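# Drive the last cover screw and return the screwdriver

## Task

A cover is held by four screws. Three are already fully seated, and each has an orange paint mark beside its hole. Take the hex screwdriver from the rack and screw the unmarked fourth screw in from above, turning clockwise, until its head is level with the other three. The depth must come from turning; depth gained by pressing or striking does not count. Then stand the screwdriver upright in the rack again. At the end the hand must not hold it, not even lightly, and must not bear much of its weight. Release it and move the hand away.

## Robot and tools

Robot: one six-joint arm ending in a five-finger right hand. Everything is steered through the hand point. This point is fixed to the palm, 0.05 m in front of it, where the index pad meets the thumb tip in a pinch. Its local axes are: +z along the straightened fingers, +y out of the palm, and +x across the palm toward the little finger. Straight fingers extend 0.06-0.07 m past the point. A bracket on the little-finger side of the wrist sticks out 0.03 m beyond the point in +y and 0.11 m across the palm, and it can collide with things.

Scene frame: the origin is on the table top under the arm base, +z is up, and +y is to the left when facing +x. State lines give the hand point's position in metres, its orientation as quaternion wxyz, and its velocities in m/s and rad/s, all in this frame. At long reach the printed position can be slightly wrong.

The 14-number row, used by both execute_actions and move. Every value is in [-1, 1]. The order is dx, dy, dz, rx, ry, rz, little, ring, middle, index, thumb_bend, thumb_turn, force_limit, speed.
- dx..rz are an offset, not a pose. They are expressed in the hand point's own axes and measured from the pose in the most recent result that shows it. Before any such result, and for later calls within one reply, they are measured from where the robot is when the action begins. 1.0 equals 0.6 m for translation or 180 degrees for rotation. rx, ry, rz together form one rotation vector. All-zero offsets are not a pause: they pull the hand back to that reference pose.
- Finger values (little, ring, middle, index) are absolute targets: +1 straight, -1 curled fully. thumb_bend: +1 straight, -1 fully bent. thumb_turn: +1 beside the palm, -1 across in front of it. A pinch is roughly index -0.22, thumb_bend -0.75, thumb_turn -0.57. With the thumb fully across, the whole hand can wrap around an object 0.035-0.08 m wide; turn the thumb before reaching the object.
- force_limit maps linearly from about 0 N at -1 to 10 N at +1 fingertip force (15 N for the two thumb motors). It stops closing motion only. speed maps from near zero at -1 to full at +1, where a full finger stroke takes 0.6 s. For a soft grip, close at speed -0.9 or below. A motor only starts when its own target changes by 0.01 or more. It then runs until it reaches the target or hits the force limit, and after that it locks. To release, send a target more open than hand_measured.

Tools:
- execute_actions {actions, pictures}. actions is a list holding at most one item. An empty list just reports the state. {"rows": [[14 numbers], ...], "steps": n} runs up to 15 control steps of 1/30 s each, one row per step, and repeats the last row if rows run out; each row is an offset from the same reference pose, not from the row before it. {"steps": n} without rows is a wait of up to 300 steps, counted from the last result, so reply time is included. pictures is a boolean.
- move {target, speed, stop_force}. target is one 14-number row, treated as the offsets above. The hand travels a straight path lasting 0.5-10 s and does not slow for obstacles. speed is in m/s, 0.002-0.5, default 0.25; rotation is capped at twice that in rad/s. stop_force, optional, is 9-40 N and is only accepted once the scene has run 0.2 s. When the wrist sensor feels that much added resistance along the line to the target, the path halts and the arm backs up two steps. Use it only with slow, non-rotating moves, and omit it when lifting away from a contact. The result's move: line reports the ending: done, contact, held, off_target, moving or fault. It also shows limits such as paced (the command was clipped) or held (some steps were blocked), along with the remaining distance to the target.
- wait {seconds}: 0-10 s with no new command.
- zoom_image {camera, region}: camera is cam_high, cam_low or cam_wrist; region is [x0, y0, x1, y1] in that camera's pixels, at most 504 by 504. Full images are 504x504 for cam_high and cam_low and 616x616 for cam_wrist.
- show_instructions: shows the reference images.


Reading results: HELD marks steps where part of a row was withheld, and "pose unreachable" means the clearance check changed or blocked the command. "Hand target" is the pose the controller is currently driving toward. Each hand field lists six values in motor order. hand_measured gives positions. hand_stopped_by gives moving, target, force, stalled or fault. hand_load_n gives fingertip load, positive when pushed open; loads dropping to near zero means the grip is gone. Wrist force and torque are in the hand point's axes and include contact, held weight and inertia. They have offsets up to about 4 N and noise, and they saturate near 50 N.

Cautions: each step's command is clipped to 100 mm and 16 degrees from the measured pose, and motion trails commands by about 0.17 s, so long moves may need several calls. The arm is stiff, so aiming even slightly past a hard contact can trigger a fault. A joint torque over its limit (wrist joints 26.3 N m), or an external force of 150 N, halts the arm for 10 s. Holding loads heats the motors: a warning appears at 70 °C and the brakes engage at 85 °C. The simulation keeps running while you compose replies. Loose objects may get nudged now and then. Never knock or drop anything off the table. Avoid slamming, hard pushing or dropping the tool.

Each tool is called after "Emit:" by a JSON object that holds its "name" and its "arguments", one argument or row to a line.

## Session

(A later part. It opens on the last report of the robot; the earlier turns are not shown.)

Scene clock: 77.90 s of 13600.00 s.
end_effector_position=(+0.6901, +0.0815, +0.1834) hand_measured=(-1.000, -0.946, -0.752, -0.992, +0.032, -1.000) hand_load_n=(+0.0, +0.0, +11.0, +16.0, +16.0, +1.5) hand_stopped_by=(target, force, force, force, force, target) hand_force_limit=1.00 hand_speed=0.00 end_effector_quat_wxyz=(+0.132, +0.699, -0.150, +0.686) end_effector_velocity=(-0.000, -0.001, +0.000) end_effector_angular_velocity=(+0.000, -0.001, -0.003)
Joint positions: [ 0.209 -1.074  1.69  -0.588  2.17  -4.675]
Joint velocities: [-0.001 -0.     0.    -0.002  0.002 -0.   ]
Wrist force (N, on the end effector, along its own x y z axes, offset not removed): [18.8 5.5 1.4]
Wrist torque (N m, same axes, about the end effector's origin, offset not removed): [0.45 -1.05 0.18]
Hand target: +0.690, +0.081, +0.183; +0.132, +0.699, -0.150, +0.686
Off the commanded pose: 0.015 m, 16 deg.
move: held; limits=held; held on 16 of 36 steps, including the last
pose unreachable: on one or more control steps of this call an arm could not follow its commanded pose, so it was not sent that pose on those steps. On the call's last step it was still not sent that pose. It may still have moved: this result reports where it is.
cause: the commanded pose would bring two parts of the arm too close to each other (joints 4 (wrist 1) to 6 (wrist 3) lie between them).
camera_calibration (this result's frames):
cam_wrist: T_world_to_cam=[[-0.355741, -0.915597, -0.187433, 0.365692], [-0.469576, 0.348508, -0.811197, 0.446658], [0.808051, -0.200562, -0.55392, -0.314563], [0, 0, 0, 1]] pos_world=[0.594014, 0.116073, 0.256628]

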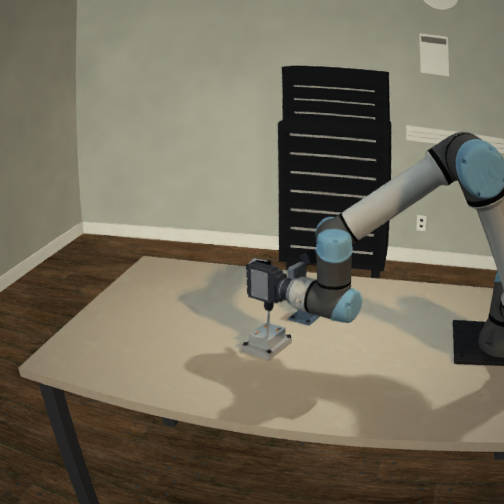

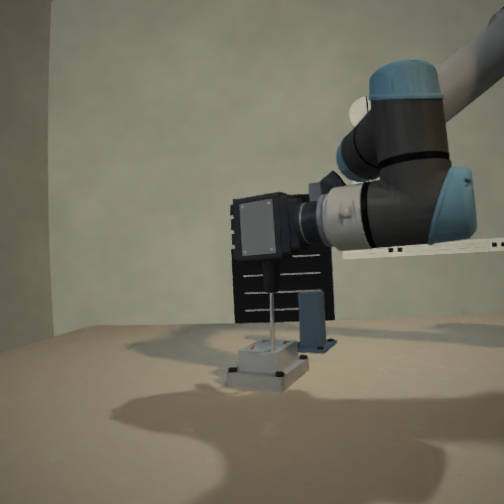

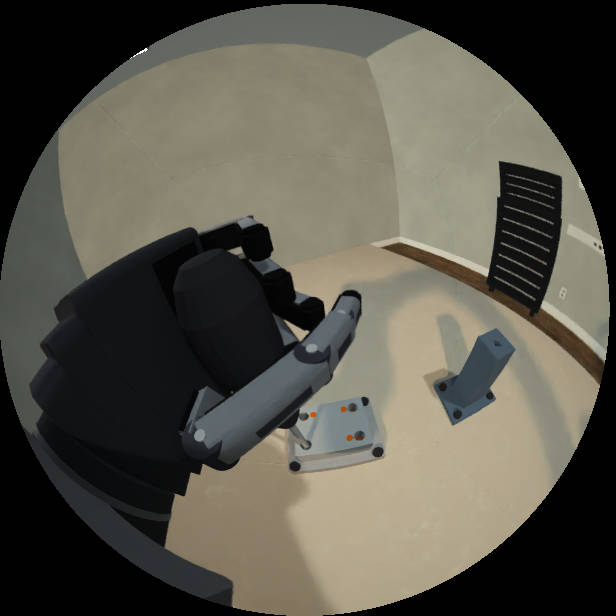

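Emit:
{"name": "execute_actions", "arguments": {
  "actions": [
    {"rows":[[0.001,-0.0007,0.0005,0,0,0,-0.72,-0.72,-0.68,-0.72,0.15,-1,1,0.3]],"steps":9}
  ],
  "pictures": false
}}

Emit:
{"name": "move", "arguments": {
  "target": [0.0005,-0.0458,0.0195,0.1667,0,-0.0088,-0.72,-0.72,-0.68,-0.72,0.15,-1,1,0.3],
  "speed": 0.5
}}

Emit:
{"name": "move", "arguments": {
  "target": [0.0005,-0.0458,0.0195,0.1667,0,-0.0088,-0.72,-0.72,-0.68,-0.72,0.15,-1,1,0.3],
  "speed": 0.5
}}

Emit:
{"name": "execute_actions", "arguments": {
  "actions": [
    {"rows":[[0,0,0,0,0,0,-1,-1,-1,-1,0.15,-1,1,0],[0,0,0,0,0,0,-1,-1,-1,-1,0.15,-1,1,0],[0,0,0,0,0,0,-1,-1,-1,-1,0.15,-1,1,0],[0,0,0,0,0,0,-1,-1,-1,-1,-1,-1,1,0]],"steps":12}
  ],
  "pictures": false
}}

Emit:
{"name": "move", "arguments": {
  "target": [-0.0015,0.03,-0.0398,-0.1667,0,0.0088,-1,-1,-1,-1,-1,-1,1,0],
  "speed": 0.5
}}

Emit:
{"name": "move", "arguments": {
  "target": [-0.0015,0.03,-0.0398,-0.155,0,0.0082,-1,-1,-1,-1,-1,-1,1,0],
  "speed": 0.5
}}

Emit:
{"name": "zoom_image", "arguments": {
  "camera": "cam_low",
  "region": [210,240,330,380]
}}

Scene clock: 80.87 s of 13600.00 s.
end_effector_position=(+0.6904, +0.0815, +0.1837) hand_measured=(-0.720, -0.720, -0.680, -0.720, +0.150, -1.000) hand_load_n=(+0.0, +0.0, +0.0, +0.0, +0.0, +0.5) hand_stopped_by=(moving, moving, target, moving, target, target) hand_force_limit=1.00 hand_speed=0.30 end_effector_quat_wxyz=(+0.132, +0.699, -0.150, +0.686) end_effector_velocity=(+0.001, +0.001, +0.002) end_effector_angular_velocity=(+0.000, -0.002, -0.000)
Joint positions: [ 0.209 -1.074  1.688 -0.587  2.17  -4.675]
Joint velocities: [ 0.001 -0.    -0.006  0.005  0.001  0.   ]
Wrist force (N, on the end effector, along its own x y z axes, offset not removed): [0.8 1.2 0.9]
Wrist torque (N m, same axes, about the end effector's origin, offset not removed): [0.22 -0.15 0.11]
Hand target: +0.691, +0.082, +0.184; +0.132, +0.699, -0.150, +0.686
Off the commanded pose: 0.000 m, 0 deg.
Steps of this call (steps 1 to 80: nothing new was sent; steps 81 to 89: all 9 steps of this action). Readings (end_effector_position | what the end effector reports):
81: (+0.6901, +0.0814, +0.1834) | hand_measured=(-1.000, -0.946, -0.752, -0.992, +0.032, -1.000) hand_load_n=(+0.0, +0.0, +11.0, +16.0, +16.0, +1.5) hand_stopped_by=(moving, moving, moving, moving, moving, target) hand_force_limit=1.00 hand_speed=0.30
82: (+0.6901, +0.0814, +0.1834) | hand_measured=(-1.000, -0.946, -0.752, -0.992, +0.032, -1.000) hand_load_n=(+0.0, +0.0, +11.0, +16.0, +16.0, +1.5) hand_stopped_by=(moving, moving, moving, moving, moving, target) hand_force_limit=1.00 hand_speed=0.30
84: (+0.6901, +0.0814, +0.1834) | hand_measured=(-0.934, -0.880, -0.700, -0.928, +0.070, -1.000) hand_load_n=(+0.0, +0.0, -13.0, +0.0, +10.5, +2.5) hand_stopped_by=(moving, moving, moving, moving, moving, target) hand_force_limit=1.00 hand_speed=0.30
88: (+0.6903, +0.0814, +0.1837) | hand_measured=(-0.720, -0.720, -0.680, -0.720, +0.150, -1.000) hand_load_n=(+0.0, +0.0, +0.0, +0.0, +0.0, +0.5) hand_stopped_by=(moving, moving, target, moving, moving, target) hand_force_limit=1.00 hand_speed=0.30
89: the state above

Scene clock: 82.40 s of 13600.00 s.
end_effector_position=(+0.7118, +0.1023, +0.1846) hand_measured=(-0.720, -0.720, -0.680, -0.720, +0.150, -1.000) hand_load_n=(+0.0, +0.0, +0.0, +0.0, +0.0, +0.5) hand_stopped_by=(target, target, target, target, target, target) hand_force_limit=1.00 hand_speed=0.30 end_effector_quat_wxyz=(-0.043, +0.712, +0.042, +0.700) end_effector_velocity=(+0.001, -0.001, -0.000) end_effector_angular_velocity=(+0.000, -0.000, +0.013)
Joint positions: [ 0.007 -1.197  1.888 -0.675  1.446 -4.71 ]
Joint velocities: [-0.009 -0.     0.001 -0.001 -0.023 -0.   ]
Wrist force (N, on the end effector, along its own x y z axes, offset not removed): [1.2 0.1 0.8]
Wrist torque (N m, same axes, about the end effector's origin, offset not removed): [0.02 -0.13 0.10]
Hand target: +0.712, +0.102, +0.185; -0.044, +0.712, +0.043, +0.700
Off the commanded pose: 0.000 m, 0 deg.
move: done
camera_calibration (this result's frames):
cam_wrist: T_world_to_cam=[[0.149568, -0.974109, -0.16953, 0.0357182], [-0.5744, 0.0539565, -0.816795, 0.556297], [0.804795, 0.219544, -0.551458, -0.368355], [0, 0, 0, 1]] pos_world=[0.610645, 0.0856478, 0.257303]

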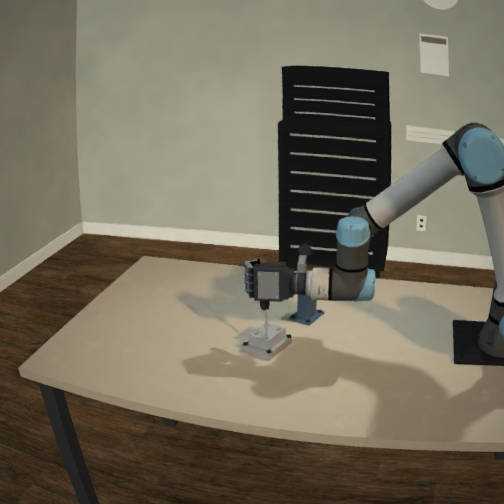

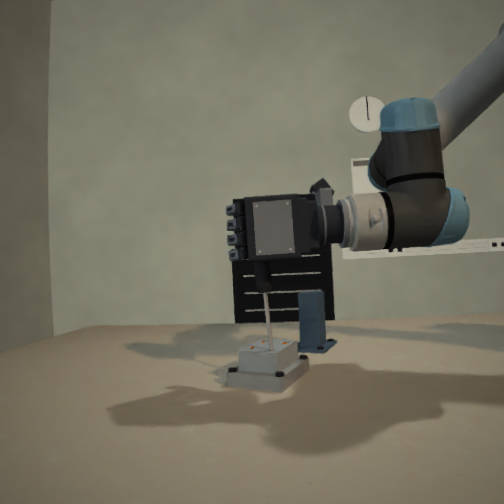

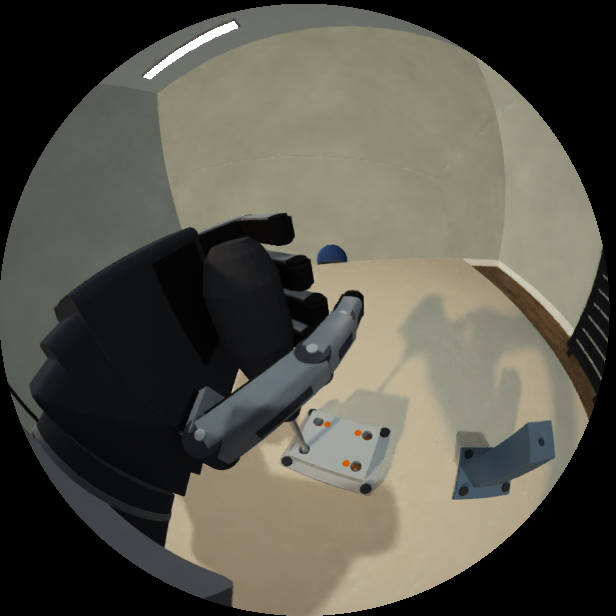

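Scene clock: 83.70 s of 13600.00 s.
end_effector_position=(+0.7198, +0.1308, +0.1847) hand_measured=(-0.720, -0.720, -0.680, -0.720, +0.150, -1.000) hand_load_n=(+0.0, +0.0, +0.0, +0.0, +0.0, +0.5) hand_stopped_by=(target, target, target, target, target, target) hand_force_limit=1.00 hand_speed=0.30 end_effector_quat_wxyz=(-0.216, +0.676, +0.231, +0.666) end_effector_velocity=(+0.001, +0.000, -0.000) end_effector_angular_velocity=(-0.001, +0.000, +0.013)
Joint positions: [-0.207 -1.175  1.855 -0.651  0.71  -4.75 ]
Joint velocities: [-0.004  0.005 -0.007  0.005 -0.018 -0.002]
Wrist force (N, on the end effector, along its own x y z axes, offset not removed): [-0.3 2.6 -0.4]
Wrist torque (N m, same axes, about the end effector's origin, offset not removed): [0.55 0.14 0.10]
Hand target: +0.720, +0.131, +0.185; -0.216, +0.676, +0.232, +0.665
Off the commanded pose: 0.000 m, 0 deg.
move: done
camera_calibration (this result's frames):
cam_wrist: T_world_to_cam=[[0.616827, -0.772368, -0.151566, -0.303766], [-0.518228, -0.253584, -0.816784, 0.559287], [0.592423, 0.58236, -0.55668, -0.274668], [0, 0, 0, 1]] pos_world=[0.639929, 0.0671625, 0.257874]

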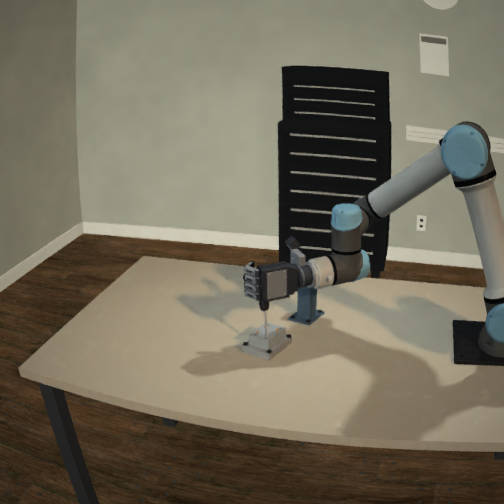

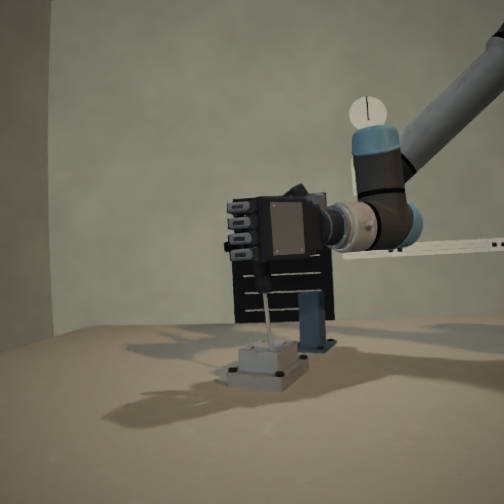

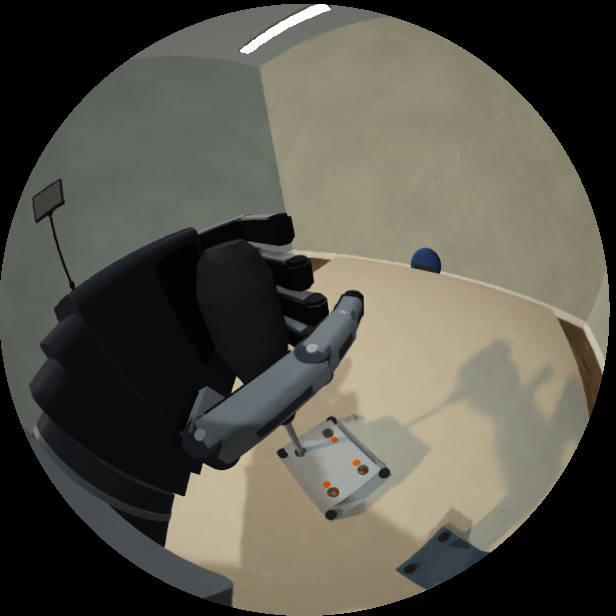

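Scene clock: 84.10 s of 13600.00 s.
end_effector_position=(+0.7199, +0.1307, +0.1847) hand_measured=(-1.000, -0.958, -0.946, -0.994, -0.040, -1.000) hand_load_n=(+0.0, +10.0, +10.5, +11.0, +15.5, +4.0) hand_stopped_by=(target, force, force, force, force, target) hand_force_limit=1.00 hand_speed=0.00 end_effector_quat_wxyz=(-0.216, +0.676, +0.231, +0.666) end_effector_velocity=(+0.000, -0.000, +0.000) end_effector_angular_velocity=(-0.000, -0.000, +0.000)
Joint positions: [-0.208 -1.175  1.855 -0.651  0.71  -4.75 ]
Joint velocities: [-0. -0. -0.  0. -0. -0.]
Wrist force (N, on the end effector, along its own x y z axes, offset not removed): [1.0 3.1 1.7]
Wrist torque (N m, same axes, about the end effector's origin, offset not removed): [0.49 -0.18 0.14]
Hand target: +0.720, +0.131, +0.185; -0.216, +0.676, +0.231, +0.666
Off the commanded pose: 0.000 m, 0 deg.
Steps of this call (steps 1 to 12: all 12 steps of this action). Readings (end_effector_position | what the end effector reports):
1: (+0.7199, +0.1309, +0.1847) | hand_measured=(-0.720, -0.720, -0.680, -0.720, +0.150, -1.000) hand_load_n=(+0.0, +0.0, +0.0, +0.0, +0.0, +0.5) hand_stopped_by=(moving, moving, moving, moving, target, target) hand_force_limit=1.00 hand_speed=0.00
2: (+0.7199, +0.1309, +0.1847) | hand_measured=(-0.720, -0.720, -0.680, -0.720, +0.150, -1.000) hand_load_n=(+0.0, +0.0, +0.0, +0.0, +0.0, +0.5) hand_stopped_by=(moving, moving, moving, moving, target, target) hand_force_limit=1.00 hand_speed=0.00
4: (+0.7199, +0.1309, +0.1847) | hand_measured=(-0.770, -0.770, -0.730, -0.770, +0.152, -1.000) hand_load_n=(+0.0, +0.0, +3.5, +0.0, +2.0, +0.5) hand_stopped_by=(moving, moving, moving, moving, moving, target) hand_force_limit=1.00 hand_speed=0.00
8: (+0.7199, +0.1308, +0.1847) | hand_measured=(-0.992, -0.960, -0.946, -0.990, +0.090, -1.000) hand_load_n=(+0.0, +11.0, +12.0, +9.5, +5.5, +1.5) hand_stopped_by=(moving, force, force, moving, moving, target) hand_force_limit=1.00 hand_speed=0.00
12: the state above

Scene clock: 85.63 s of 13600.00 s.
end_effector_position=(+0.7117, +0.1022, +0.1847) hand_measured=(-1.000, -0.958, -0.946, -0.994, -0.030, -1.000) hand_load_n=(+0.0, +5.5, +10.5, +14.0, +15.0, +5.0) hand_stopped_by=(target, force, force, force, force, target) hand_force_limit=1.00 hand_speed=0.00 end_effector_quat_wxyz=(-0.043, +0.712, +0.042, +0.700) end_effector_velocity=(+0.001, -0.001, -0.000) end_effector_angular_velocity=(-0.000, +0.001, -0.015)
Joint positions: [ 0.006 -1.197  1.888 -0.675  1.446 -4.71 ]
Joint velocities: [ 0.007  0.004 -0.006  0.003  0.022  0.   ]
Wrist force (N, on the end effector, along its own x y z axes, offset not removed): [4.8 1.9 1.8]
Wrist torque (N m, same axes, about the end effector's origin, offset not removed): [0.26 -0.18 0.18]
Hand target: +0.712, +0.102, +0.185; -0.043, +0.712, +0.041, +0.700
Off the commanded pose: 0.000 m, 0 deg.
move: done
camera_calibration (this result's frames):
cam_wrist: T_world_to_cam=[[0.149575, -0.97411, -0.16952, 0.0355692], [-0.574104, 0.054025, -0.816998, 0.556154], [0.805005, 0.219524, -0.551159, -0.368361], [0, 0, 0, 1]] pos_world=[0.610502, 0.0854662, 0.257381]

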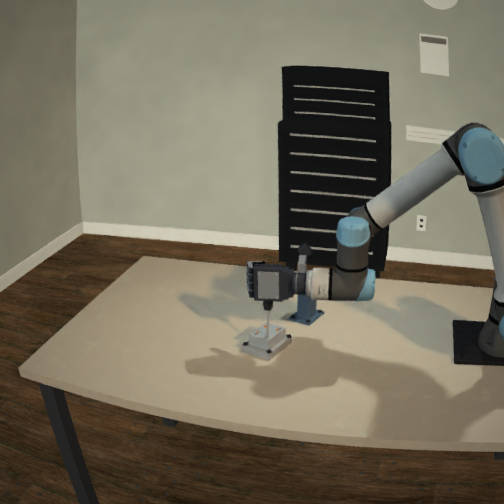

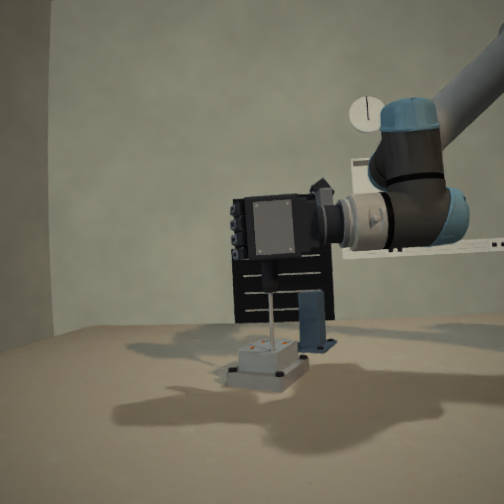

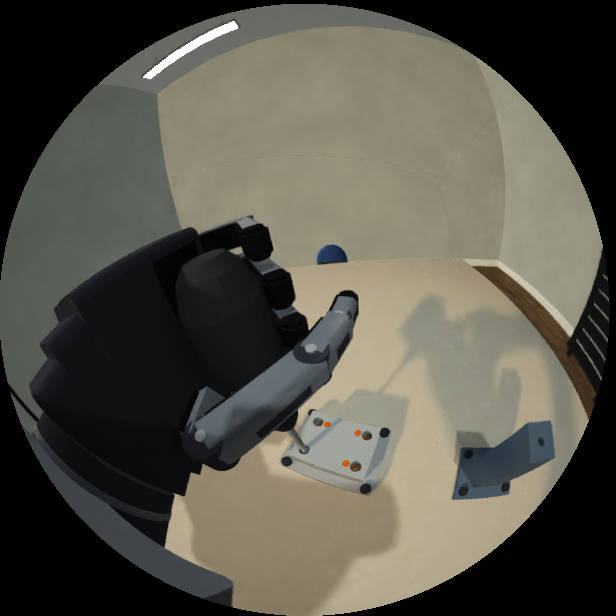

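Scene clock: 86.90 s of 13600.00 s.
end_effector_position=(+0.6902, +0.0815, +0.1841) hand_measured=(-1.000, -0.960, -0.946, -0.994, -0.030, -1.000) hand_load_n=(+0.0, +3.5, +10.5, +16.5, +15.0, +6.0) hand_stopped_by=(target, force, force, force, force, target) hand_force_limit=1.00 hand_speed=0.00 end_effector_quat_wxyz=(+0.120, +0.702, -0.136, +0.689) end_effector_velocity=(-0.000, -0.001, -0.000) end_effector_angular_velocity=(+0.001, +0.002, -0.016)
Joint positions: [ 0.197 -1.091  1.716 -0.6    2.121 -4.678]
Joint velocities: [ 0.003  0.006 -0.01   0.007  0.019  0.002]
Wrist force (N, on the end effector, along its own x y z axes, offset not removed): [-1.4 1.5 2.4]
Wrist torque (N m, same axes, about the end effector's origin, offset not removed): [0.25 0.37 0.00]
Hand target: +0.690, +0.081, +0.184; +0.121, +0.702, -0.137, +0.689
Off the commanded pose: 0.000 m, 0 deg.
move: done
camera_calibration (this result's frames):
cam_wrist: T_world_to_cam=[[-0.321998, -0.928229, -0.186302, 0.343399], [-0.481479, 0.329989, -0.811964, 0.457089], [0.815166, -0.17175, -0.553178, -0.321624], [0, 0, 0, 1]] pos_world=[0.592829, 0.11268, 0.2572]

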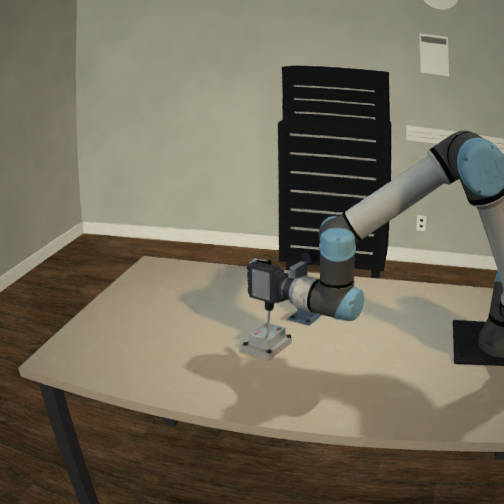

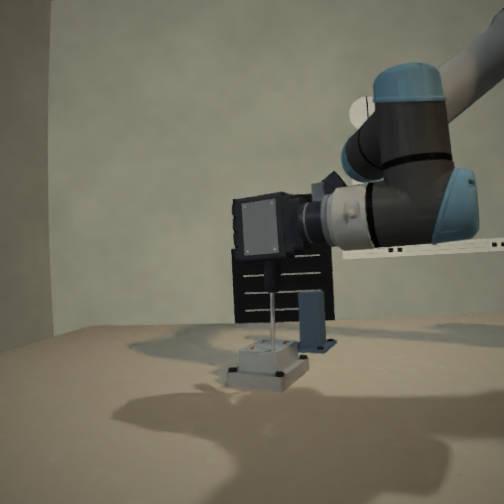

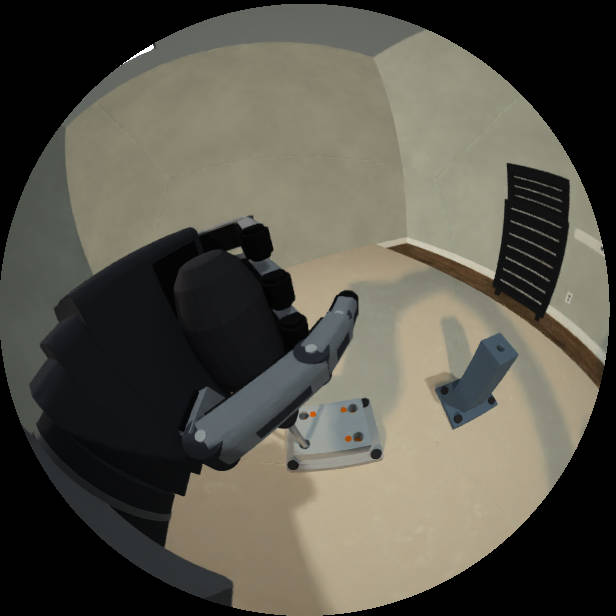

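Region (210, 240, 330, 380) of cam_low's 504x504 image, scaled by 3.600, with more detail than that image has; it fills the left 432 columns of this view, and the rest is white.

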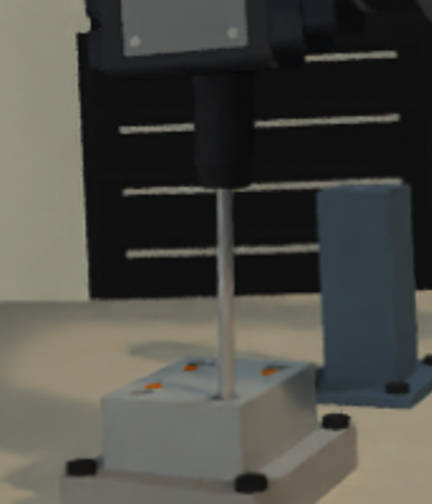

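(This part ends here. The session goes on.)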